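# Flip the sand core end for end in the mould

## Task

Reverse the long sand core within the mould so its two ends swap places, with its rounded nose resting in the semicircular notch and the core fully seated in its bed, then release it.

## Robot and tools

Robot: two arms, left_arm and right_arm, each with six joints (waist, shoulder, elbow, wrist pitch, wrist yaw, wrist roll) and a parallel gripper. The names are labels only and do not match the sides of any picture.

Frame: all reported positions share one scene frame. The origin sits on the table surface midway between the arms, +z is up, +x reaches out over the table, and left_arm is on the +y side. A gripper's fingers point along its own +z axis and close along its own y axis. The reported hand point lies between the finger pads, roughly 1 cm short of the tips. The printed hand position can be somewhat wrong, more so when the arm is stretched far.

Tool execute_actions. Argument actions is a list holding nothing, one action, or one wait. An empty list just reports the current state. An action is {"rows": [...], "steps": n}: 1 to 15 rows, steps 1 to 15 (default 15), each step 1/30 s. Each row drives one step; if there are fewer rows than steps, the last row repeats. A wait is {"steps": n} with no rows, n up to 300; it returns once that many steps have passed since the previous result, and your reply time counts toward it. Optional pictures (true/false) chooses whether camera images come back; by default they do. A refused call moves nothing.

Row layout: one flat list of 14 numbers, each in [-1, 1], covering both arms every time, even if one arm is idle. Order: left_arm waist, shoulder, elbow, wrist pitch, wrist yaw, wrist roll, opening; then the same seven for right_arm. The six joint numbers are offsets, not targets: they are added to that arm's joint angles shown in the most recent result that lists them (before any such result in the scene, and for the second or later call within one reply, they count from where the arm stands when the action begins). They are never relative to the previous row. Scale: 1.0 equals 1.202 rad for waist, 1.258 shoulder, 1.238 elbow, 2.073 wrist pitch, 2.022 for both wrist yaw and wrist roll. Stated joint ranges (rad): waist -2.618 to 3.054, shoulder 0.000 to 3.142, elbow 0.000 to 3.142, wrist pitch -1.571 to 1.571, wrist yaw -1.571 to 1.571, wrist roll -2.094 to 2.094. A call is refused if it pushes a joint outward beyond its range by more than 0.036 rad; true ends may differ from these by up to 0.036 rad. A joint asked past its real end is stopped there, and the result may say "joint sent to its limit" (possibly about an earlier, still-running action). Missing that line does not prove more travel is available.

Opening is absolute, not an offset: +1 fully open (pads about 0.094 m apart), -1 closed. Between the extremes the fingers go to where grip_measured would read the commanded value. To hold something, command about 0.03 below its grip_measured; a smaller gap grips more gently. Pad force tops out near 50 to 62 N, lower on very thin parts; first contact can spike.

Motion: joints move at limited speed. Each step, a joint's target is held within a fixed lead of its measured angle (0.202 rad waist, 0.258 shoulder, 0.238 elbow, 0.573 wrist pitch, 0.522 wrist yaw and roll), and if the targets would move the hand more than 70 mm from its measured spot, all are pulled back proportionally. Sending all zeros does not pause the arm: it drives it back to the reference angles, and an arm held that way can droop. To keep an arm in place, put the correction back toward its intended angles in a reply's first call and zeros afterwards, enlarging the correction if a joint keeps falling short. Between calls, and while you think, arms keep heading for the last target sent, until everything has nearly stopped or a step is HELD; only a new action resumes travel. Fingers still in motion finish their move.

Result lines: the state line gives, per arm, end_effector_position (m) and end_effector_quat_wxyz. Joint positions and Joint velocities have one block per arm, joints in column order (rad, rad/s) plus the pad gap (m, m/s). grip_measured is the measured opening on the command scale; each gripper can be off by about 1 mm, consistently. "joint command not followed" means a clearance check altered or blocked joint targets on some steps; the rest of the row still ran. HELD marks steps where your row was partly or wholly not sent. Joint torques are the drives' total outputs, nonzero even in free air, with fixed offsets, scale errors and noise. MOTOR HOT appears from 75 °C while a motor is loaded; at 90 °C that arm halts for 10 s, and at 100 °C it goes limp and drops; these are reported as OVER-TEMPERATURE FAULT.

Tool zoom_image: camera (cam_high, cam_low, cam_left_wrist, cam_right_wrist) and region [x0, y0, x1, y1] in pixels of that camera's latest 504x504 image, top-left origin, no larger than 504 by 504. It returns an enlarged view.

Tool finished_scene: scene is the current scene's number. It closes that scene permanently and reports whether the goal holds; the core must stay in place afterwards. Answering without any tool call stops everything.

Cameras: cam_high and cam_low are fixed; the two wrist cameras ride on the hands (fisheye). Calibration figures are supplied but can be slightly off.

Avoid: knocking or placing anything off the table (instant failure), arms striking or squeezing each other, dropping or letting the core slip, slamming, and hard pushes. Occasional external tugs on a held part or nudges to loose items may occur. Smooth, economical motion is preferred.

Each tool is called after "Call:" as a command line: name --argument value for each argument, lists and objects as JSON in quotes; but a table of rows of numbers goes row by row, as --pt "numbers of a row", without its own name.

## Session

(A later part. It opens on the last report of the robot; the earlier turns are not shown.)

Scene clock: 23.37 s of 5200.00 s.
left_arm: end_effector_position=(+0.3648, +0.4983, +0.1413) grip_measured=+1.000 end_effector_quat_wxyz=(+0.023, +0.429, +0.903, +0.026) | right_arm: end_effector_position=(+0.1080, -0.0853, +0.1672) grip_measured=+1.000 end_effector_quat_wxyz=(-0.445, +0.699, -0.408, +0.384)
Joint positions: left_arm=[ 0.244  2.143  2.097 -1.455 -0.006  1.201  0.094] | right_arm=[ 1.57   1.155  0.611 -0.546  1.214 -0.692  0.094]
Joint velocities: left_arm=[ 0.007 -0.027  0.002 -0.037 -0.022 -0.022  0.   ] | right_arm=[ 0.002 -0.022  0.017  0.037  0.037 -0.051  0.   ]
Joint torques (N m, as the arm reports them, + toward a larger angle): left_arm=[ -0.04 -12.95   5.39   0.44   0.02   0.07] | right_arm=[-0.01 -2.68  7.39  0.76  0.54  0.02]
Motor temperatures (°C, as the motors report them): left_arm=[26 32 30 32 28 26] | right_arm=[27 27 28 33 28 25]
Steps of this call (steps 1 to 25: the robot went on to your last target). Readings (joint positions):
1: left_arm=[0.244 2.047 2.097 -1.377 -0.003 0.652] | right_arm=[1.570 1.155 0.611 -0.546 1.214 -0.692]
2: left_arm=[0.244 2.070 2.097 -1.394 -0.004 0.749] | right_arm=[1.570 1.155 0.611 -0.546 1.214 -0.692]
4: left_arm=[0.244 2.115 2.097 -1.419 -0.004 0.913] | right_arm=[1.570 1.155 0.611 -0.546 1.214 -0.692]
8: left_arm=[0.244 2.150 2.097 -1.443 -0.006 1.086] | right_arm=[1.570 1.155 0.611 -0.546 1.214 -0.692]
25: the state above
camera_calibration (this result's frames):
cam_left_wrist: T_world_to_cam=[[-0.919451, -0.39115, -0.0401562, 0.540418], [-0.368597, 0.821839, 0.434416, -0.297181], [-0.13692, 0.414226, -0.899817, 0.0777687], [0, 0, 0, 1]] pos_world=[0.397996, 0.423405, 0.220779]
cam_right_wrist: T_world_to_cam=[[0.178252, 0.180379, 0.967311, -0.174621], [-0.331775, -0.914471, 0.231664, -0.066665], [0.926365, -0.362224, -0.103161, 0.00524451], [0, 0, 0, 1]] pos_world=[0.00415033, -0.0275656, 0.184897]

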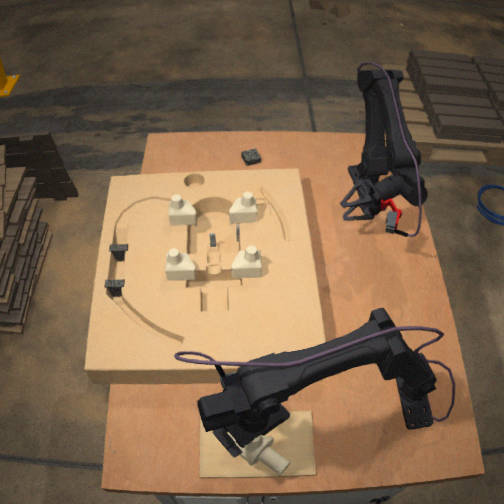

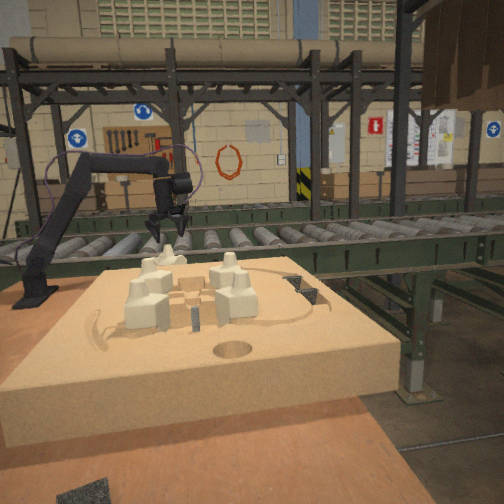

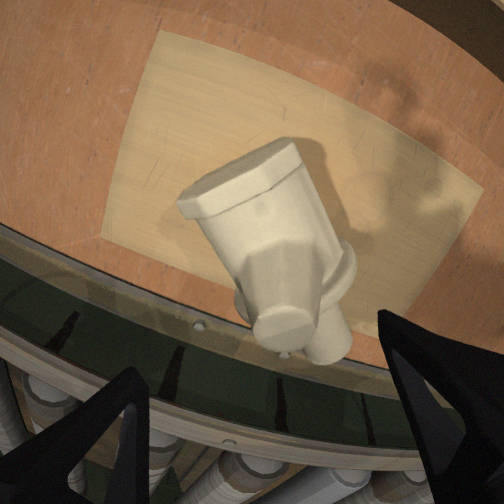

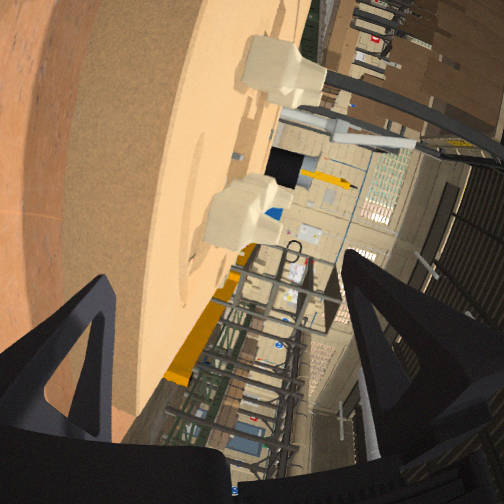

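Call:
execute_actions --actions '[{"rows":[[-0.014,-0.02,-0.04,0,0,0,0.6,0,0,0,0,0,0,1],[-0.014,-0.02,-0.07,0,0,0,0.6,0,0,0,0,0,0,1],[-0.014,-0.02,-0.09,0.015,0,0,0.6,0,0,0,0,0,0,1],[-0.014,-0.02,-0.11,0.03,0,0,0.5,0,0,0,0,0,0,1],[-0.014,-0.02,-0.13,0.04,0,0,0.4,0,0,0,0,0,0,1],[-0.014,-0.02,-0.143,0.047,0,0,0.3,0,0,0,0,0,0,1]]}]' --pictures false

Call:
execute_actions --actions '[{"rows":[[0,-0.015,0.01,0,0,0,-0.36,0,0,0,0,0,0,1]],"steps":10}]'

Scene clock: 25.23 s of 5200.00 s.
left_arm: end_effector_position=(+0.3494, +0.4892, +0.1006) grip_measured=+0.302 end_effector_quat_wxyz=(-0.008, +0.436, +0.900, -0.000) | right_arm: end_effector_position=(+0.1077, -0.0851, +0.1667) grip_measured=+1.000 end_effector_quat_wxyz=(-0.444, +0.701, -0.407, +0.383)
Joint positions: left_arm=[ 0.233  2.136  1.925 -1.372 -0.011  1.204  0.061] | right_arm=[ 1.57   1.155  0.611 -0.546  1.21  -0.695  0.094]
Joint velocities: left_arm=[-0.012 -0.002 -0.007 -0.022 -0.022 -0.022 -0.   ] | right_arm=[-0.022 -0.007 -0.007  0.066 -0.007 -0.081  0.   ]
Joint torques (N m, as the arm reports them, + toward a larger angle): left_arm=[ -0.47 -12.1    5.11   0.46   0.04  -0.07] | right_arm=[-0.03 -2.68  7.39  0.75  0.54  0.01]
Motor temperatures (°C, as the motors report them): left_arm=[26 32 30 31 28 26] | right_arm=[27 27 28 33 28 25]
Steps of this call (steps 1 to 30: the robot went on to your last target; steps 31 to 41: nothing new was sent; steps 42 to 56: all 15 steps of this action). Readings (joint positions):
42: left_arm=[0.244 2.142 2.091 -1.452 -0.006 1.204] | right_arm=[1.570 1.155 0.611 -0.546 1.213 -0.692]
43: left_arm=[0.242 2.138 2.075 -1.447 -0.008 1.204] | right_arm=[1.570 1.155 0.611 -0.546 1.212 -0.693]
45: left_arm=[0.239 2.130 2.025 -1.438 -0.008 1.204] | right_arm=[1.570 1.155 0.611 -0.546 1.212 -0.694]
49: left_arm=[0.233 2.133 1.934 -1.403 -0.008 1.204] | right_arm=[1.570 1.155 0.611 -0.546 1.211 -0.695]
56: the state above

Scene clock: 25.57 s of 5200.00 s.
left_arm: end_effector_position=(+0.3521, +0.4912, +0.1006) grip_measured=-0.275 end_effector_quat_wxyz=(-0.005, +0.436, +0.900, +0.006) | right_arm: end_effector_position=(+0.1075, -0.0848, +0.1662) grip_measured=+1.000 end_effector_quat_wxyz=(-0.442, +0.702, -0.406, +0.383)
Joint positions: left_arm=[ 0.233  2.136  1.925 -1.359 -0.017  1.204  0.034] | right_arm=[ 1.57   1.155  0.611 -0.546  1.207 -0.699  0.094]
Joint velocities: left_arm=[-0.022  0.012  0.007 -0.022  0.037  0.022 -0.   ] | right_arm=[ 0.002 -0.022  0.007  0.022  0.022  0.007  0.   ]
Joint torques (N m, as the arm reports them, + toward a larger angle): left_arm=[  0.02 -12.23   6.7    0.33   0.05  -0.02] | right_arm=[-0.03 -2.67  7.39  0.76  0.54  0.04]
Motor temperatures (°C, as the motors report them): left_arm=[26 32 30 31 28 26] | right_arm=[27 27 28 33 28 25]
Steps of this call (steps 1 to 10: all 10 steps of this action). Readings (joint positions):
1: left_arm=[0.233 2.136 1.925 -1.371 -0.011 1.204] | right_arm=[1.570 1.155 0.611 -0.546 1.210 -0.696]
2: left_arm=[0.233 2.136 1.925 -1.366 -0.014 1.204] | right_arm=[1.570 1.155 0.611 -0.546 1.209 -0.696]
4: left_arm=[0.233 2.136 1.925 -1.359 -0.017 1.204] | right_arm=[1.570 1.155 0.611 -0.546 1.208 -0.697]
8: left_arm=[0.233 2.136 1.925 -1.359 -0.017 1.204] | right_arm=[1.570 1.155 0.611 -0.546 1.207 -0.698]
10: the state above
camera_calibration (this result's frames):
cam_left_wrist: T_world_to_cam=[[-0.925312, -0.378193, 0.0277109, 0.513268], [-0.326368, 0.831459, 0.449622, -0.299451], [-0.193084, 0.406997, -0.892789, 0.0649239], [0, 0, 0, 1]] pos_world=[0.389738, 0.416671, 0.17838]
cam_right_wrist: T_world_to_cam=[[0.181024, 0.188225, 0.965299, -0.172928], [-0.325989, -0.914543, 0.239462, -0.0681069], [0.92788, -0.358025, -0.104195, 0.00614264], [0, 0, 0, 1]] pos_world=[0.00340248, -0.027538, 0.183876]

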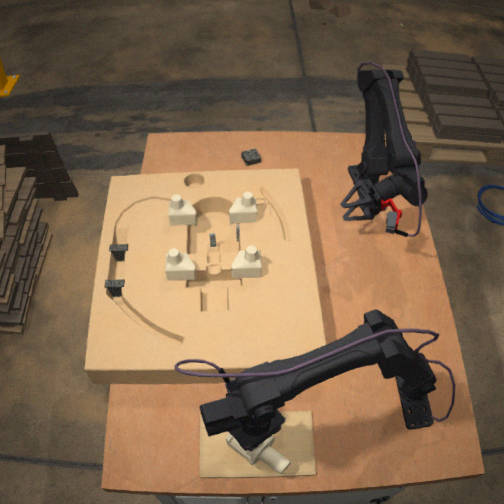

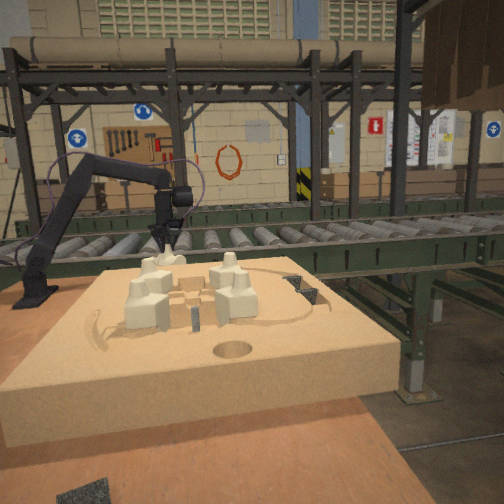

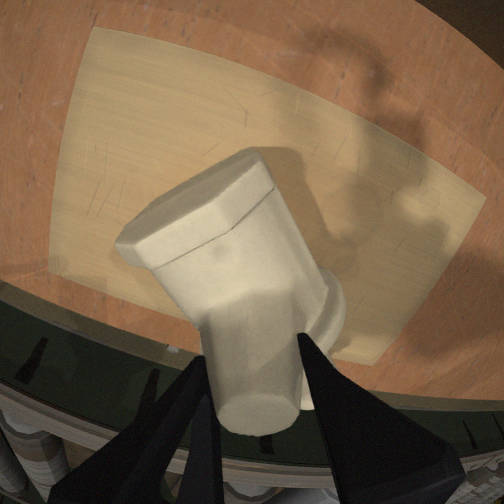

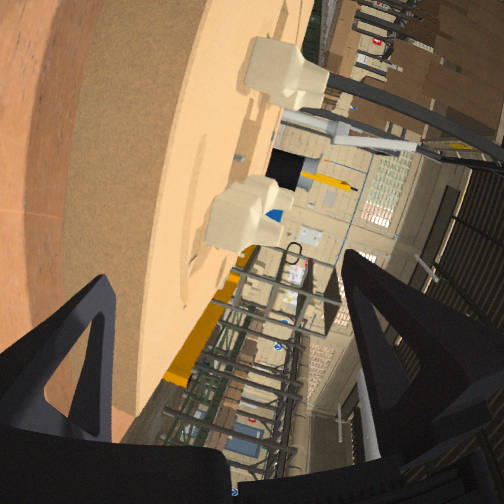

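Good. Lift, rotate ~3.15, set down.

Call:
execute_actions --actions '[{"rows":[[0,-0.05,0.11,-0.04,0,0,-0.36,0,0,0,0,0,0,1],[0,-0.05,0.11,-0.04,0,0,-0.36,0,0,0,0,0,0,1],[0,-0.05,0.11,-0.04,0,0,-0.36,0,0,0,0,0,0,1],[0,-0.05,0.11,-0.04,0,0,-0.36,0,0,0,0,0,0,1],[0,-0.05,0.11,-0.04,0,0,-0.36,0,0,0,0,0,0,1],[0,-0.05,0.11,-0.04,0,0,-0.36,0,0,0,0,0,0,1],[0,-0.05,0.11,-0.04,0,-0.785,-0.36,0,0,0,0,0,0,1]]}]' --pictures false

Call:
execute_actions --actions '[{"steps":21}]' --pictures false

Call:
execute_actions --actions '[{"rows":[[0,-0.045,0.035,0,0.008,-0.785,-0.36,0,0,0,0,0,0,1]]}]' --pictures false

Call:
execute_actions --actions '[{"steps":18}]' --pictures false

Call:
execute_actions --actions '[{"rows":[[0,-0.04,0,0,0,0,-0.36,0,0,0,0,0,0,1],[0,-0.04,-0.01,0,0,0,-0.36,0,0,0,0,0,0,1],[0,-0.04,-0.02,0.01,0,0,-0.36,0,0,0,0,0,0,1],[0,-0.04,-0.03,0.02,0,0,-0.36,0,0,0,0,0,0,1],[0,-0.04,-0.04,0.03,0,0,-0.36,0,0,0,0,0,0,1],[0,-0.04,-0.05,0.04,0,0,-0.36,0,0,0,0,0,0,1],[0,-0.04,-0.06,0.04,0,0,-0.36,0,0,0,0,0,0,1],[0,-0.03,-0.07,0.04,0,0,-0.36,0,0,0,0,0,0,1],[0,-0.02,-0.078,0.04,0,0,-0.36,0,0,0,0,0,0,1]]}]'

Scene clock: 28.97 s of 5200.00 s.
left_arm: end_effector_position=(+0.3544, +0.4922, +0.1304) grip_measured=-0.275 end_effector_quat_wxyz=(+0.012, +0.029, +0.999, +0.014) | right_arm: end_effector_position=(+0.1072, -0.0846, +0.1657) grip_measured=+1.000 end_effector_quat_wxyz=(-0.441, +0.704, -0.405, +0.382)
Joint positions: left_arm=[ 0.233  2.122  2.021 -1.437 -0.019  0.36   0.034] | right_arm=[ 1.57   1.155  0.611 -0.546  1.203 -0.702  0.094]
Joint velocities: left_arm=[-0.007 -0.002 -0.002 -0.051 -0.037 -2.879  0.   ] | right_arm=[-0.007 -0.002 -0.017 -0.022 -0.066 -0.081  0.   ]
Joint torques (N m, as the arm reports them, + toward a larger angle): left_arm=[  0.   -14.28   9.12   0.57   0.01   0.03] | right_arm=[-0.03 -2.67  7.39  0.75  0.54  0.03]
Motor temperatures (°C, as the motors report them): left_arm=[26 33 30 31 28 26] | right_arm=[27 27 28 33 28 25]
Steps of this call (steps 1 to 15: the robot went on to your last target; steps 16 to 87: nothing new was sent; steps 88 to 102: all 15 steps of this action). Readings (joint positions):
88: left_arm=[0.233 2.136 1.940 -1.371 -0.017 1.204] | right_arm=[1.570 1.155 0.611 -0.546 1.206 -0.700]
89: left_arm=[0.233 2.143 1.962 -1.390 -0.017 1.204] | right_arm=[1.570 1.155 0.611 -0.546 1.206 -0.700]
91: left_arm=[0.233 2.141 1.995 -1.409 -0.018 1.204] | right_arm=[1.570 1.155 0.611 -0.546 1.205 -0.701]
95: left_arm=[0.233 2.123 2.020 -1.416 -0.019 1.039] | right_arm=[1.570 1.155 0.611 -0.546 1.204 -0.702]
102: the state above

Scene clock: 29.67 s of 5200.00 s.
left_arm: end_effector_position=(+0.3531, +0.4912, +0.1303) grip_measured=-0.276 end_effector_quat_wxyz=(+0.014, -0.329, +0.944, +0.007) | right_arm: end_effector_position=(+0.1072, -0.0846, +0.1657) grip_measured=+1.000 end_effector_quat_wxyz=(-0.441, +0.704, -0.405, +0.382)
Joint positions: left_arm=[ 0.233  2.122  2.021 -1.443 -0.015 -0.367  0.034] | right_arm=[ 1.57   1.155  0.611 -0.546  1.203 -0.702  0.094]
Joint velocities: left_arm=[ 0.012 -0.002  0.002 -0.037 -0.051 -0.022 -0.   ] | right_arm=[ 0.012 -0.012  0.007  0.037  0.081 -0.066  0.   ]
Joint torques (N m, as the arm reports them, + toward a larger angle): left_arm=[ -0.02 -14.36   9.06   0.49  -0.03  -0.11] | right_arm=[-0.03 -2.67  7.4   0.76  0.54  0.02]
Motor temperatures (°C, as the motors report them): left_arm=[26 33 30 31 28 26] | right_arm=[27 27 28 33 28 25]
Steps of this call (steps 1 to 21: the robot went on to your last target). Readings (joint positions):
1: left_arm=[0.233 2.122 2.021 -1.440 -0.019 0.263] | right_arm=[1.570 1.155 0.611 -0.546 1.203 -0.702]
2: left_arm=[0.233 2.122 2.021 -1.441 -0.018 0.166] | right_arm=[1.570 1.155 0.611 -0.546 1.203 -0.702]
4: left_arm=[0.233 2.122 2.021 -1.442 -0.018 -0.019] | right_arm=[1.570 1.155 0.611 -0.546 1.203 -0.702]
8: left_arm=[0.233 2.122 2.021 -1.443 -0.018 -0.231] | right_arm=[1.570 1.155 0.611 -0.546 1.203 -0.702]
21: the state above

Scene clock: 30.17 s of 5200.00 s.
left_arm: end_effector_position=(+0.3543, +0.4876, +0.1303) grip_measured=-0.276 end_effector_quat_wxyz=(-0.008, +0.848, -0.530, +0.011) | right_arm: end_effector_position=(+0.1070, -0.0844, +0.1652) grip_measured=+1.000 end_effector_quat_wxyz=(-0.440, +0.706, -0.403, +0.382)
Joint positions: left_arm=[ 0.233  2.122  2.021 -1.443  0.006 -1.722  0.034] | right_arm=[ 1.57   1.155  0.611 -0.546  1.2   -0.706  0.094]
Joint velocities: left_arm=[ 0.002 -0.002 -0.012  0.066  0.007 -1.56  -0.   ] | right_arm=[-0.012  0.002  0.007  0.051  0.007  0.051  0.   ]
Joint torques (N m, as the arm reports them, + toward a larger angle): left_arm=[  0.03 -14.86   9.35   0.48  -0.08  -0.07] | right_arm=[-0.03 -2.67  7.39  0.76  0.54  0.03]
Motor temperatures (°C, as the motors report them): left_arm=[26 33 30 30 28 26] | right_arm=[27 27 28 33 28 25]
Steps of this call (steps 1 to 15: all 15 steps of this action). Readings (joint positions):
1: left_arm=[0.233 2.122 2.021 -1.443 -0.014 -0.433] | right_arm=[1.570 1.155 0.611 -0.546 1.203 -0.703]
2: left_arm=[0.233 2.122 2.021 -1.443 -0.009 -0.533] | right_arm=[1.570 1.155 0.611 -0.546 1.202 -0.703]
4: left_arm=[0.233 2.122 2.021 -1.443 -0.005 -0.727] | right_arm=[1.570 1.155 0.611 -0.546 1.201 -0.705]
8: left_arm=[0.233 2.122 2.021 -1.443 0.002 -1.116] | right_arm=[1.570 1.155 0.611 -0.546 1.201 -0.705]
15: the state above

Scene clock: 30.77 s of 5200.00 s.
left_arm: end_effector_position=(+0.3543, +0.4874, +0.1303) grip_measured=-0.276 end_effector_quat_wxyz=(-0.006, +0.901, -0.433, +0.012) | right_arm: end_effector_position=(+0.1070, -0.0844, +0.1652) grip_measured=+1.000 end_effector_quat_wxyz=(-0.440, +0.706, -0.403, +0.382)
Joint positions: left_arm=[ 0.233  2.122  2.021 -1.443  0.007 -1.943  0.034] | right_arm=[ 1.57   1.155  0.611 -0.546  1.2   -0.706  0.094]
Joint velocities: left_arm=[ 0.002 -0.027 -0.007 -0.022 -0.007 -0.051 -0.   ] | right_arm=[ 0.002 -0.007  0.007 -0.037  0.007  0.022  0.   ]
Joint torques (N m, as the arm reports them, + toward a larger angle): left_arm=[  0.01 -14.9    9.39   0.47  -0.06  -0.09] | right_arm=[-0.03 -2.68  7.4   0.76  0.54  0.02]
Motor temperatures (°C, as the motors report them): left_arm=[26 33 30 30 28 26] | right_arm=[27 27 28 33 28 25]
Steps of this call (steps 1 to 18: the robot went on to your last target). Readings (joint positions):
1: left_arm=[0.233 2.122 2.021 -1.443 0.006 -1.767] | right_arm=[1.570 1.155 0.611 -0.546 1.200 -0.706]
2: left_arm=[0.233 2.122 2.021 -1.443 0.006 -1.804] | right_arm=[1.570 1.155 0.611 -0.546 1.200 -0.706]
4: left_arm=[0.233 2.122 2.021 -1.443 0.007 -1.856] | right_arm=[1.570 1.155 0.611 -0.546 1.200 -0.706]
8: left_arm=[0.233 2.122 2.021 -1.443 0.007 -1.910] | right_arm=[1.570 1.155 0.611 -0.546 1.200 -0.706]
18: the state above

Scene clock: 31.27 s of 5200.00 s.
left_arm: end_effector_position=(+0.3484, +0.4845, +0.1014) grip_measured=-0.276 end_effector_quat_wxyz=(+0.010, +0.901, -0.433, -0.001) | right_arm: end_effector_position=(+0.1067, -0.0842, +0.1646) grip_measured=+1.000 end_effector_quat_wxyz=(-0.439, +0.707, -0.402, +0.381)
Joint positions: left_arm=[ 0.233  2.129  1.918 -1.375  0.013 -1.943  0.034] | right_arm=[ 1.57   1.155  0.611 -0.546  1.196 -0.709  0.094]
Joint velocities: left_arm=[ 0.007  0.007 -0.002  0.007  0.066  0.081  0.   ] | right_arm=[-0.002 -0.002 -0.007 -0.066 -0.022 -0.051  0.   ]
Joint torques (N m, as the arm reports them, + toward a larger angle): left_arm=[  0.03 -13.22   6.16   0.5   -0.03  -0.01] | right_arm=[-0.03 -2.68  7.39  0.76  0.54  0.02]
Motor temperatures (°C, as the motors report them): left_arm=[26 33 30 30 28 26] | right_arm=[27 27 28 33 28 25]
Steps of this call (steps 1 to 15: all 15 steps of this action). Readings (joint positions):
1: left_arm=[0.233 2.122 2.021 -1.443 0.008 -1.943] | right_arm=[1.570 1.155 0.611 -0.546 1.199 -0.706]
2: left_arm=[0.233 2.122 2.018 -1.442 0.009 -1.943] | right_arm=[1.570 1.155 0.611 -0.546 1.199 -0.707]
4: left_arm=[0.233 2.120 2.003 -1.433 0.010 -1.943] | right_arm=[1.570 1.155 0.611 -0.546 1.198 -0.708]
8: left_arm=[0.233 2.120 1.949 -1.395 0.012 -1.943] | right_arm=[1.570 1.155 0.611 -0.546 1.197 -0.709]
15: the state above
camera_calibration (this result's frames):
cam_left_wrist: T_world_to_cam=[[0.923369, 0.38369, 0.0131171, -0.504508], [0.338215, -0.829148, 0.445111, 0.277961], [0.18166, -0.406565, -0.895379, 0.331529], [0, 0, 0, 1]] pos_world=[0.311611, 0.558833, 0.179738]
cam_right_wrist: T_world_to_cam=[[0.184904, 0.200323, 0.962123, -0.170323], [-0.317111, -0.914476, 0.251346, -0.0702762], [0.930189, -0.351575, -0.105566, 0.00747275], [0, 0, 0, 1]] pos_world=[0.002257, -0.0275192, 0.182324]

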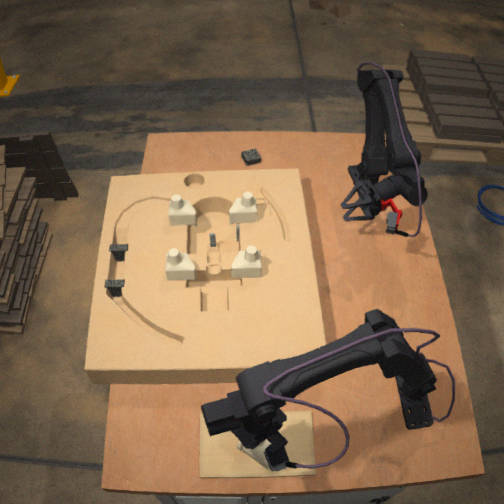

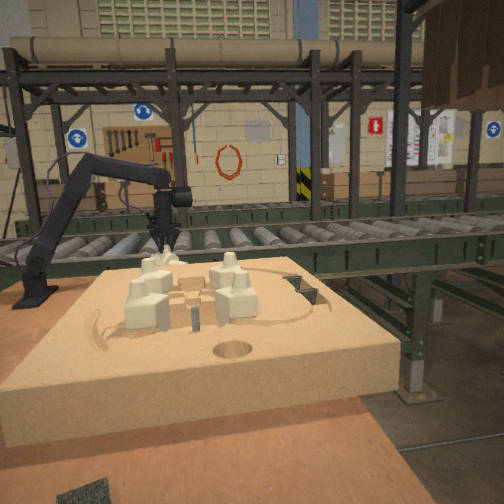

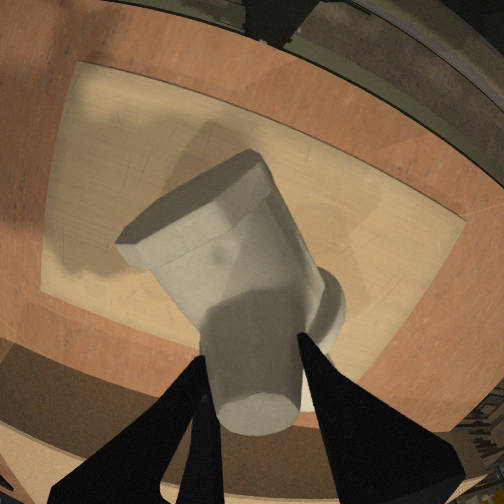

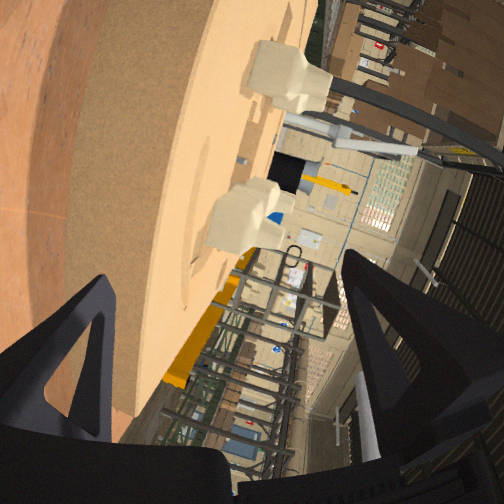

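Call:
execute_actions --actions '[{"rows":[[0,0,-0.01,0,0,0,-0.36,0,0,0,0,0,0,1],[0,0,-0.01,0,0,0,-0.36,0,0,0,0,0,0,1],[0,-0.01,0,0,0,0,1,0,0,0,0,0,0,1],[0,-0.01,0,0,0,0,1,0,0,0,0,0,0,1],[0,-0.01,0,0,0,0,1,0,0,0,0,0,0,1],[0,-0.01,0,0,0,0,1,0,0,0,0,0,0,1],[0,-0.16,0,0,0,0,1,0,0,0,0,0,0,1],[0,-0.16,0,0,0,0,1,0,0,0,0,0,0,1],[0,-0.16,0,0,0,0,1,0,0,0,0,0,0,1],[0,-0.16,0,0,0,0,1,0,0,0,0,0,0,1],[0,-0.16,0,0,0,0,1,0,0,0,0,0,0,1],[0,-0.16,0,0,0,0,1,0,0,0,0,0,0,1],[0,-0.16,0,0,0,0,1,0,0,0,0,0,0,1],[0,-0.16,0,0,0,0,1,0,0,0,0,0,0,1],[0.022,-0.385,-0.378,0.263,-0.01,0.963,1,0,0,0,0,0,0,1]]}]' --pictures false

Call:
execute_actions --actions '[{"steps":33}]' --pictures false

Call:
execute_actions --actions '[{"rows":[[0,-0.01,-0.05,0.03,0,0,0.5,0,0,0,0,0,0,1],[0,-0.01,-0.09,0.06,0,0,0.5,0,0,0,0,0,0,1],[0,-0.01,-0.13,0.08,0,0,0.5,0,0,0,0,0,0,1],[0,-0.01,-0.16,0.1,0,0,0.5,0,0,0,0,0,0,1],[0,-0.01,-0.19,0.12,0,0,0.5,0,0,0,0,0,0,1],[0,-0.01,-0.21,0.13,0,0,0.5,0,0,0,0,0,0,1],[0,-0.01,-0.225,0.137,0,0,0.5,0,0,0,0,0,0,1]]}]' --pictures false

Call:
execute_actions --actions '[{"steps":8}]'

Scene clock: 34.70 s of 5200.00 s.
left_arm: end_effector_position=(+0.3488, +0.4846, +0.1848) grip_measured=+1.000 end_effector_quat_wxyz=(-0.083, +0.879, -0.460, +0.095) | right_arm: end_effector_position=(+0.1065, -0.0840, +0.1642) grip_measured=+1.000 end_effector_quat_wxyz=(-0.438, +0.709, -0.401, +0.381)
Joint positions: left_arm=[ 0.235  1.88   1.86  -1.299  0.017 -1.876  0.094] | right_arm=[ 1.57   1.155  0.611 -0.546  1.193 -0.713  0.094]
Joint velocities: left_arm=[ 0.056 -1.878 -2.899  4.066 -0.022  3.172  0.   ] | right_arm=[ 0.002 -0.032 -0.002 -0.037 -0.022 -0.007  0.   ]
Joint torques (N m, as the arm reports them, + toward a larger angle): left_arm=[  1.79 -16.31   4.12  -0.23  -0.26  -0.08] | right_arm=[-0.03 -2.67  7.41  0.76  0.54  0.03]
Motor temperatures (°C, as the motors report them): left_arm=[26 34 30 30 28 26] | right_arm=[27 27 28 33 28 25]
Steps of this call (steps 1 to 15: the robot went on to your last target; steps 16 to 88: nothing new was sent; steps 89 to 103: all 15 steps of this action). Readings (joint positions):
89: left_arm=[0.233 2.130 1.917 -1.374 0.013 -1.943] | right_arm=[1.570 1.155 0.611 -0.546 1.196 -0.710]
90: left_arm=[0.233 2.130 1.916 -1.374 0.013 -1.943] | right_arm=[1.570 1.155 0.611 -0.546 1.195 -0.711]
92: left_arm=[0.233 2.130 1.916 -1.374 0.014 -1.943] | right_arm=[1.570 1.155 0.611 -0.546 1.194 -0.712]
96: left_arm=[0.233 2.099 1.904 -1.367 0.017 -1.943] | right_arm=[1.570 1.155 0.611 -0.546 1.194 -0.713]
103: the state above

Scene clock: 35.80 s of 5200.00 s.
left_arm: end_effector_position=(+0.3533, +0.4989, +0.1753) grip_measured=+1.000 end_effector_quat_wxyz=(+0.253, -0.162, +0.953, +0.041) | right_arm: end_effector_position=(+0.1064, -0.0839, +0.1641) grip_measured=+1.000 end_effector_quat_wxyz=(-0.438, +0.709, -0.401, +0.381)
Joint positions: left_arm=[ 0.256  1.655  1.452 -0.851 -0.003 -0.01   0.094] | right_arm=[ 1.57   1.155  0.611 -0.546  1.193 -0.713  0.094]
Joint velocities: left_arm=[ 0.002 -0.002 -0.007  0.037 -0.022  0.095  0.   ] | right_arm=[ 0.017  0.002 -0.017 -0.066 -0.037  0.007  0.   ]
Joint torques (N m, as the arm reports them, + toward a larger angle): left_arm=[ 0.39 -8.22  6.13  1.36 -0.06  0.04] | right_arm=[-0.03 -2.68  7.4   0.76  0.54  0.02]
Motor temperatures (°C, as the motors report them): left_arm=[26 34 30 30 28 26] | right_arm=[27 27 28 33 28 25]
Steps of this call (steps 1 to 33: the robot went on to your last target). Readings (joint positions):
1: left_arm=[0.238 1.815 1.767 -1.184 0.017 -1.776] | right_arm=[1.570 1.155 0.611 -0.546 1.193 -0.713]
2: left_arm=[0.243 1.753 1.684 -1.107 0.016 -1.679] | right_arm=[1.570 1.155 0.611 -0.546 1.193 -0.713]
4: left_arm=[0.252 1.655 1.549 -1.007 0.010 -1.487] | right_arm=[1.570 1.155 0.611 -0.546 1.193 -0.713]
8: left_arm=[0.256 1.637 1.464 -0.929 0.005 -1.102] | right_arm=[1.570 1.155 0.611 -0.546 1.193 -0.713]
33: the state above

Scene clock: 36.30 s of 5200.00 s.
left_arm: end_effector_position=(+0.3373, +0.4939, +0.0972) grip_measured=+0.502 end_effector_quat_wxyz=(+0.230, -0.162, +0.959, +0.039) | right_arm: end_effector_position=(+0.1062, -0.0837, +0.1637) grip_measured=+1.000 end_effector_quat_wxyz=(-0.437, +0.711, -0.400, +0.380)
Joint positions: left_arm=[ 0.256  1.66   1.168 -0.609 -0.005 -0.008  0.071] | right_arm=[ 1.57   1.155  0.611 -0.546  1.19  -0.717  0.094]
Joint velocities: left_arm=[ 0.002 -0.007 -0.007  0.154  0.007 -0.037 -0.   ] | right_arm=[ 0.007  0.002  0.002 -0.051 -0.066  0.007  0.   ]
Joint torques (N m, as the arm reports them, + toward a larger angle): left_arm=[ 0.04 -8.67  6.79  1.23  0.01 -0.05] | right_arm=[-0.03 -2.68  7.4   0.76  0.53  0.03]
Motor temperatures (°C, as the motors report them): left_arm=[26 33 30 30 28 26] | right_arm=[27 27 28 33 28 25]
Steps of this call (steps 1 to 15: all 15 steps of this action). Readings (joint positions):
1: left_arm=[0.256 1.654 1.445 -0.842 -0.003 -0.010] | right_arm=[1.570 1.155 0.611 -0.546 1.193 -0.714]
2: left_arm=[0.256 1.650 1.424 -0.817 -0.003 -0.010] | right_arm=[1.570 1.155 0.611 -0.546 1.192 -0.714]
4: left_arm=[0.256 1.644 1.352 -0.754 -0.003 -0.010] | right_arm=[1.570 1.155 0.611 -0.546 1.191 -0.715]
8: left_arm=[0.256 1.650 1.198 -0.669 -0.003 -0.010] | right_arm=[1.570 1.155 0.611 -0.546 1.190 -0.716]
15: the state above

Scene clock: 36.57 s of 5200.00 s.
left_arm: end_effector_position=(+0.3413, +0.4953, +0.0994) grip_measured=+0.502 end_effector_quat_wxyz=(+0.239, -0.162, +0.957, +0.041) | right_arm: end_effector_position=(+0.1062, -0.0837, +0.1637) grip_measured=+1.000 end_effector_quat_wxyz=(-0.437, +0.711, -0.399, +0.380)
Joint positions: left_arm=[ 0.256  1.66   1.168 -0.59  -0.005 -0.008  0.071] | right_arm=[ 1.57   1.155  0.611 -0.546  1.19  -0.717  0.094]
Joint velocities: left_arm=[-0.002 -0.002 -0.002  0.037  0.037 -0.051 -0.001] | right_arm=[-0.007 -0.017 -0.002  0.022  0.022  0.007  0.   ]
Joint torques (N m, as the arm reports them, + toward a larger angle): left_arm=[ 0.04 -8.73  6.72  1.3   0.02 -0.05] | right_arm=[-0.02 -2.68  7.39  0.76  0.54  0.03]
Motor temperatures (°C, as the motors report them): left_arm=[26 33 30 30 28 26] | right_arm=[27 27 29 33 28 25]
Steps of this call (steps 1 to 8: the robot went on to your last target). Readings (joint positions):
1: left_arm=[0.256 1.660 1.168 -0.603 -0.005 -0.008] | right_arm=[1.570 1.155 0.611 -0.546 1.190 -0.717]
2: left_arm=[0.256 1.660 1.168 -0.600 -0.005 -0.008] | right_arm=[1.570 1.155 0.611 -0.546 1.190 -0.717]
4: left_arm=[0.256 1.660 1.168 -0.595 -0.005 -0.008] | right_arm=[1.570 1.155 0.611 -0.546 1.190 -0.717]
8: the state above
camera_calibration (this result's frames):
cam_left_wrist: T_world_to_cam=[[0.0710473, -0.992001, -0.10434, 0.481904], [-0.997381, -0.0692306, -0.0209359, 0.415994], [0.0135449, 0.105554, -0.994321, 0.148988], [0, 0, 0, 1]] pos_world=[0.378649, 0.491122, 0.207133]
cam_right_wrist: T_world_to_cam=[[0.186921, 0.208751, 0.95994, -0.16855], [-0.311252, -0.914234, 0.259419, -0.0717314], [0.931763, -0.347273, -0.105915, 0.0082359], [0, 0, 0, 1]] pos_world=[0.00150501, -0.0275344, 0.181278]

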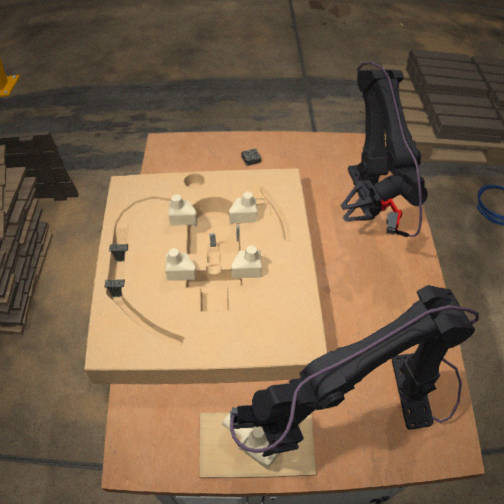

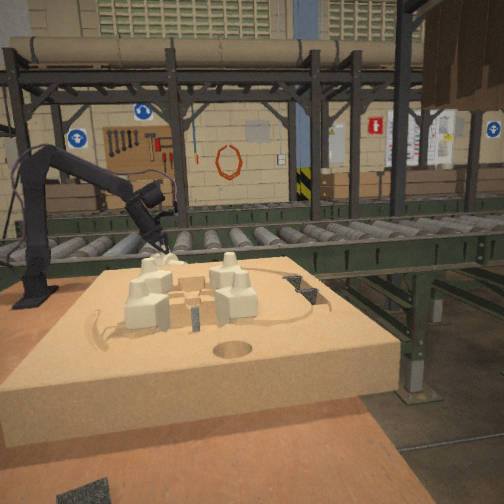

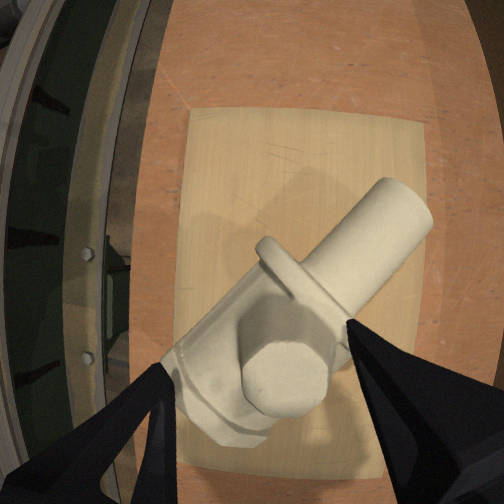

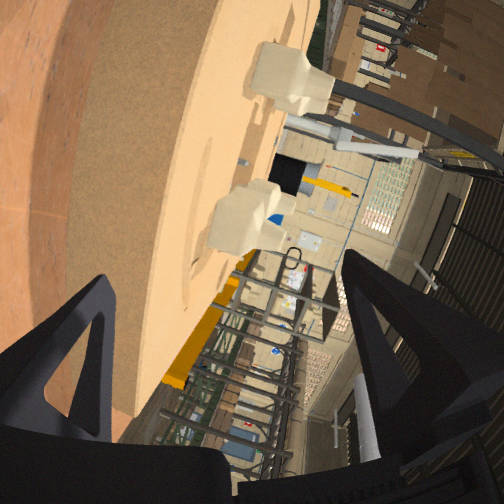

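Call:
execute_actions --actions '[{"rows":[[-0.022,-0.01,0,0.032,0,0,0.5,0,0,0,0,0,0,1]],"steps":12}]' --pictures false

Call:
execute_actions --actions '[{"rows":[[0,-0.01,0,0.005,0,0,-0.36,0,0,0,0,0,0,1]],"steps":10}]'

Scene clock: 37.77 s of 5200.00 s.
left_arm: end_effector_position=(+0.3529, +0.4897, +0.1046) grip_measured=+0.502 end_effector_quat_wxyz=(+0.260, -0.150, +0.953, +0.041) | right_arm: end_effector_position=(+0.1059, -0.0835, +0.1632) grip_measured=+1.000 end_effector_quat_wxyz=(-0.435, +0.712, -0.398, +0.380)
Joint positions: left_arm=[ 0.234  1.66   1.168 -0.547 -0.006 -0.008  0.071] | right_arm=[ 1.57   1.155  0.611 -0.546  1.186 -0.721  0.094]
Joint velocities: left_arm=[-0.002  0.002 -0.007 -0.066 -0.007 -0.081  0.   ] | right_arm=[-0.007  0.007  0.002 -0.051  0.081 -0.125  0.   ]
Joint torques (N m, as the arm reports them, + toward a larger angle): left_arm=[-0.43 -8.41  6.34  1.36 -0.01 -0.03] | right_arm=[-0.03 -2.68  7.4   0.77  0.56  0.03]
Motor temperatures (°C, as the motors report them): left_arm=[26 33 30 30 28 26] | right_arm=[27 27 29 33 28 25]
Steps of this call (steps 1 to 24: the robot went on to your last target; steps 25 to 36: all 12 steps of this action). Readings (joint positions):
25: left_arm=[0.254 1.660 1.168 -0.585 -0.005 -0.008] | right_arm=[1.570 1.155 0.611 -0.546 1.189 -0.717]
26: left_arm=[0.250 1.660 1.168 -0.578 -0.006 -0.008] | right_arm=[1.570 1.155 0.611 -0.546 1.189 -0.718]
28: left_arm=[0.241 1.660 1.168 -0.565 -0.006 -0.008] | right_arm=[1.570 1.155 0.611 -0.546 1.188 -0.719]
32: left_arm=[0.234 1.660 1.168 -0.552 -0.006 -0.008] | right_arm=[1.570 1.155 0.611 -0.546 1.187 -0.720]
36: the state above

Scene clock: 38.10 s of 5200.00 s.
left_arm: end_effector_position=(+0.3536, +0.4880, +0.1047) grip_measured=-0.334 end_effector_quat_wxyz=(+0.260, -0.149, +0.953, +0.038) | right_arm: end_effector_position=(+0.1057, -0.0833, +0.1628) grip_measured=+1.000 end_effector_quat_wxyz=(-0.435, +0.714, -0.397, +0.379)
Joint positions: left_arm=[ 0.232  1.66   1.168 -0.547  0.001 -0.009  0.031] | right_arm=[ 1.57   1.155  0.611 -0.546  1.184 -0.724  0.094]
Joint velocities: left_arm=[-0.002 -0.022 -0.022  0.007 -0.022  0.022  0.001] | right_arm=[-0.002 -0.017  0.012  0.022 -0.037 -0.022  0.   ]
Joint torques (N m, as the arm reports them, + toward a larger angle): left_arm=[ 0.09 -8.44  6.38  1.26 -0.08 -0.01] | right_arm=[-0.03 -2.68  7.4   0.76  0.53  0.03]
Motor temperatures (°C, as the motors report them): left_arm=[26 33 30 30 28 26] | right_arm=[27 27 29 33 28 25]
Steps of this call (steps 1 to 10: all 10 steps of this action). Readings (joint positions):
1: left_arm=[0.234 1.660 1.168 -0.547 -0.006 -0.008] | right_arm=[1.570 1.155 0.611 -0.546 1.186 -0.721]
2: left_arm=[0.234 1.660 1.168 -0.547 -0.006 -0.008] | right_arm=[1.570 1.155 0.611 -0.546 1.186 -0.721]
4: left_arm=[0.232 1.660 1.168 -0.547 0.001 -0.008] | right_arm=[1.570 1.155 0.611 -0.546 1.185 -0.722]
8: left_arm=[0.232 1.660 1.168 -0.547 0.001 -0.009] | right_arm=[1.570 1.155 0.611 -0.546 1.184 -0.723]
10: the state above
camera_calibration (this result's frames):
cam_left_wrist: T_world_to_cam=[[0.0502223, -0.992721, -0.109467, 0.482566], [-0.99698, -0.0433308, -0.064451, 0.419665], [0.0592385, 0.112373, -0.991899, 0.135102], [0, 0, 0, 1]] pos_world=[0.386159, 0.482056, 0.21388]
cam_right_wrist: T_world_to_cam=[[0.189009, 0.21603, 0.957918, -0.16697], [-0.305838, -0.914031, 0.266478, -0.0729899], [0.933134, -0.343334, -0.106689, 0.00903204], [0, 0, 0, 1]] pos_world=[0.000807605, -0.0275434, 0.180358]

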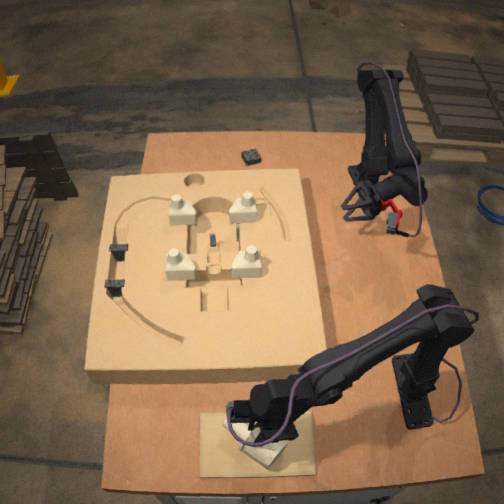

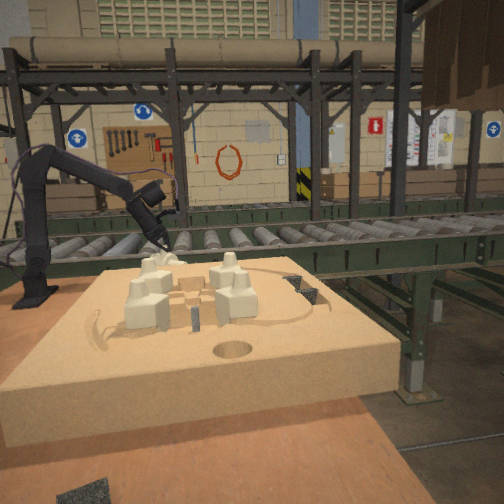

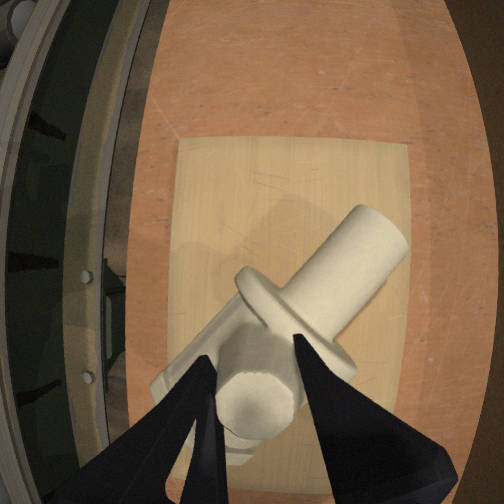

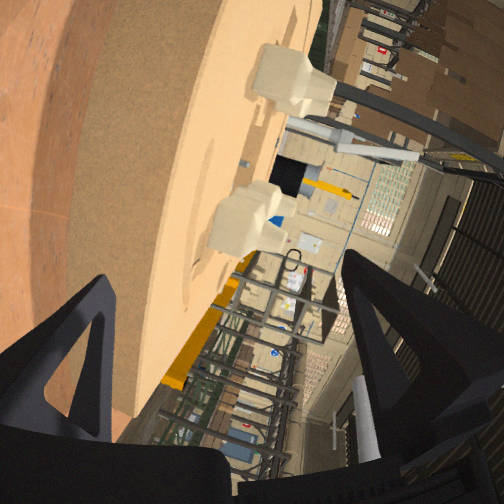

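Grip too high; regrip 1 cm lower.

Call:
execute_actions --actions '[{"rows":[[0,-0.01,0,0,0,0,0,0,0,0,0,0,0,1],[0,-0.01,0,0,0,0,0,0,0,0,0,0,0,1],[0,-0.01,0,0,0,0,0,0,0,0,0,0,0,1],[0,-0.01,-0.04,0.022,0,0,0,0,0,0,0,0,0,1]],"steps":13}]' --pictures false

Call:
execute_actions --actions '[{"rows":[[0,-0.01,0,0.005,0,0,-0.36,0,0,0,0,0,0,1]],"steps":10}]'

Scene clock: 40.23 s of 5200.00 s.
left_arm: end_effector_position=(+0.3510, +0.4863, +0.0967) grip_measured=-0.002 end_effector_quat_wxyz=(+0.260, -0.149, +0.953, +0.035) | right_arm: end_effector_position=(+0.1055, -0.0831, +0.1624) grip_measured=+1.000 end_effector_quat_wxyz=(-0.433, +0.715, -0.396, +0.379)
Joint positions: left_arm=[ 0.232  1.658  1.134 -0.516  0.006 -0.01   0.047] | right_arm=[ 1.57   1.155  0.611 -0.546  1.181 -0.727  0.094]
Joint velocities: left_arm=[ 0.012  0.002  0.012 -0.007  0.022  0.007 -0.001] | right_arm=[-0.022 -0.017 -0.002 -0.037  0.007  0.022  0.   ]
Joint torques (N m, as the arm reports them, + toward a larger angle): left_arm=[-0.01 -8.06  4.95  1.32 -0.03 -0.02] | right_arm=[-0.02 -2.68  7.4   0.76  0.53  0.02]
Motor temperatures (°C, as the motors report them): left_arm=[26 33 30 30 28 26] | right_arm=[27 27 29 33 28 25]
Steps of this call (steps 1 to 15: the robot went on to your last target; steps 16 to 51: nothing new was sent; steps 52 to 64: all 13 steps of this action). Readings (joint positions):
52: left_arm=[0.232 1.660 1.168 -0.547 0.001 -0.009] | right_arm=[1.570 1.155 0.611 -0.546 1.183 -0.724]
53: left_arm=[0.232 1.660 1.168 -0.547 0.001 -0.009] | right_arm=[1.570 1.155 0.611 -0.546 1.182 -0.725]
55: left_arm=[0.232 1.660 1.163 -0.540 0.001 -0.009] | right_arm=[1.570 1.155 0.611 -0.546 1.182 -0.726]
59: left_arm=[0.232 1.658 1.136 -0.519 0.005 -0.010] | right_arm=[1.570 1.155 0.611 -0.546 1.181 -0.727]
64: the state above

Scene clock: 40.57 s of 5200.00 s.
left_arm: end_effector_position=(+0.3520, +0.4863, +0.0977) grip_measured=-0.263 end_effector_quat_wxyz=(+0.263, -0.149, +0.953, +0.035) | right_arm: end_effector_position=(+0.1052, -0.0829, +0.1619) grip_measured=+1.000 end_effector_quat_wxyz=(-0.432, +0.717, -0.395, +0.378)
Joint positions: left_arm=[ 0.232  1.657  1.134 -0.512  0.008 -0.012  0.035] | right_arm=[ 1.57   1.155  0.611 -0.546  1.178 -0.73   0.094]
Joint velocities: left_arm=[ 0.017 -0.007 -0.017  0.022 -0.081  0.051 -0.   ] | right_arm=[-0.002  0.017  0.017 -0.007  0.007  0.007  0.   ]
Joint torques (N m, as the arm reports them, + toward a larger angle): left_arm=[-0.04 -8.3   6.31  1.24 -0.02 -0.02] | right_arm=[-0.03 -2.68  7.4   0.76  0.52  0.04]
Motor temperatures (°C, as the motors report them): left_arm=[26 33 30 30 28 26] | right_arm=[27 27 29 33 28 25]
Steps of this call (steps 1 to 10: all 10 steps of this action). Readings (joint positions):
1: left_arm=[0.232 1.658 1.134 -0.516 0.008 -0.010] | right_arm=[1.570 1.155 0.611 -0.546 1.180 -0.727]
2: left_arm=[0.232 1.657 1.134 -0.512 0.009 -0.011] | right_arm=[1.570 1.155 0.611 -0.546 1.180 -0.728]
4: left_arm=[0.232 1.657 1.134 -0.512 0.008 -0.012] | right_arm=[1.570 1.155 0.611 -0.546 1.179 -0.729]
8: left_arm=[0.232 1.657 1.134 -0.512 0.008 -0.012] | right_arm=[1.570 1.155 0.611 -0.546 1.178 -0.730]
10: the state above
camera_calibration (this result's frames):
cam_left_wrist: T_world_to_cam=[[0.0494994, -0.993354, -0.10391, 0.480206], [-0.996658, -0.0423582, -0.0698416, 0.417479], [0.064976, 0.10702, -0.992131, 0.129092], [0, 0, 0, 1]] pos_world=[0.383926, 0.480883, 0.207132]
cam_right_wrist: T_world_to_cam=[[0.191033, 0.223296, 0.955848, -0.165385], [-0.300377, -0.913768, 0.273498, -0.0742288], [0.934495, -0.339362, -0.107487, 0.00983756], [0, 0, 0, 1]] pos_world=[0.000104207, -0.0275596, 0.179442]

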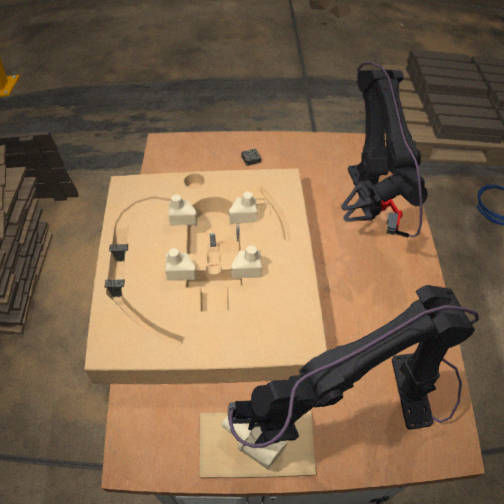

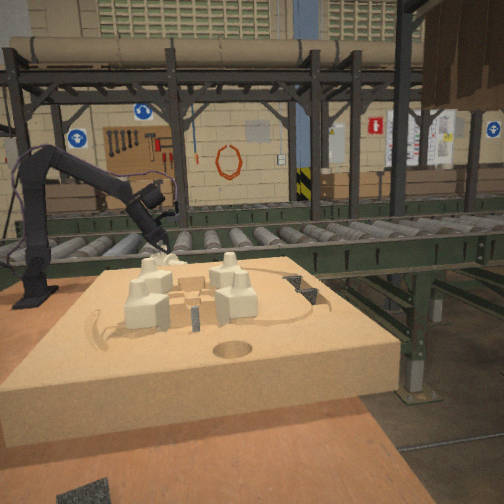

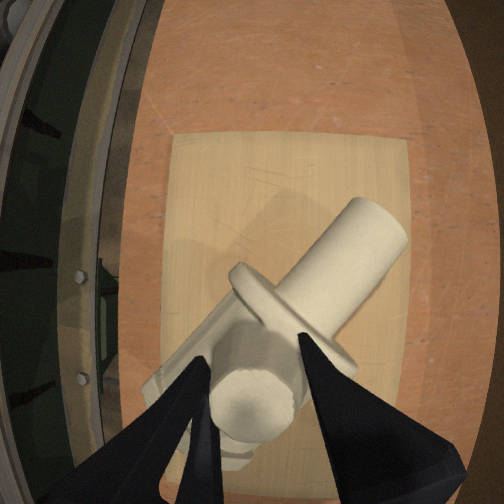

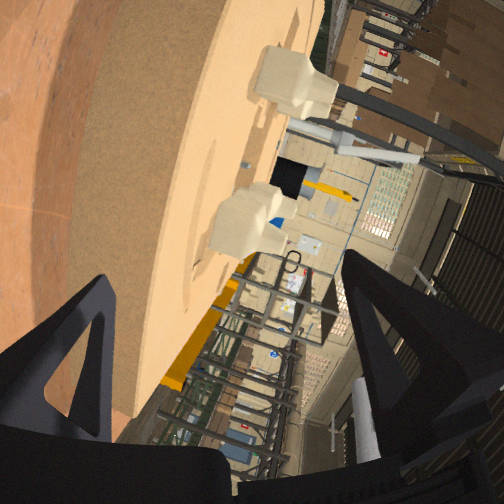

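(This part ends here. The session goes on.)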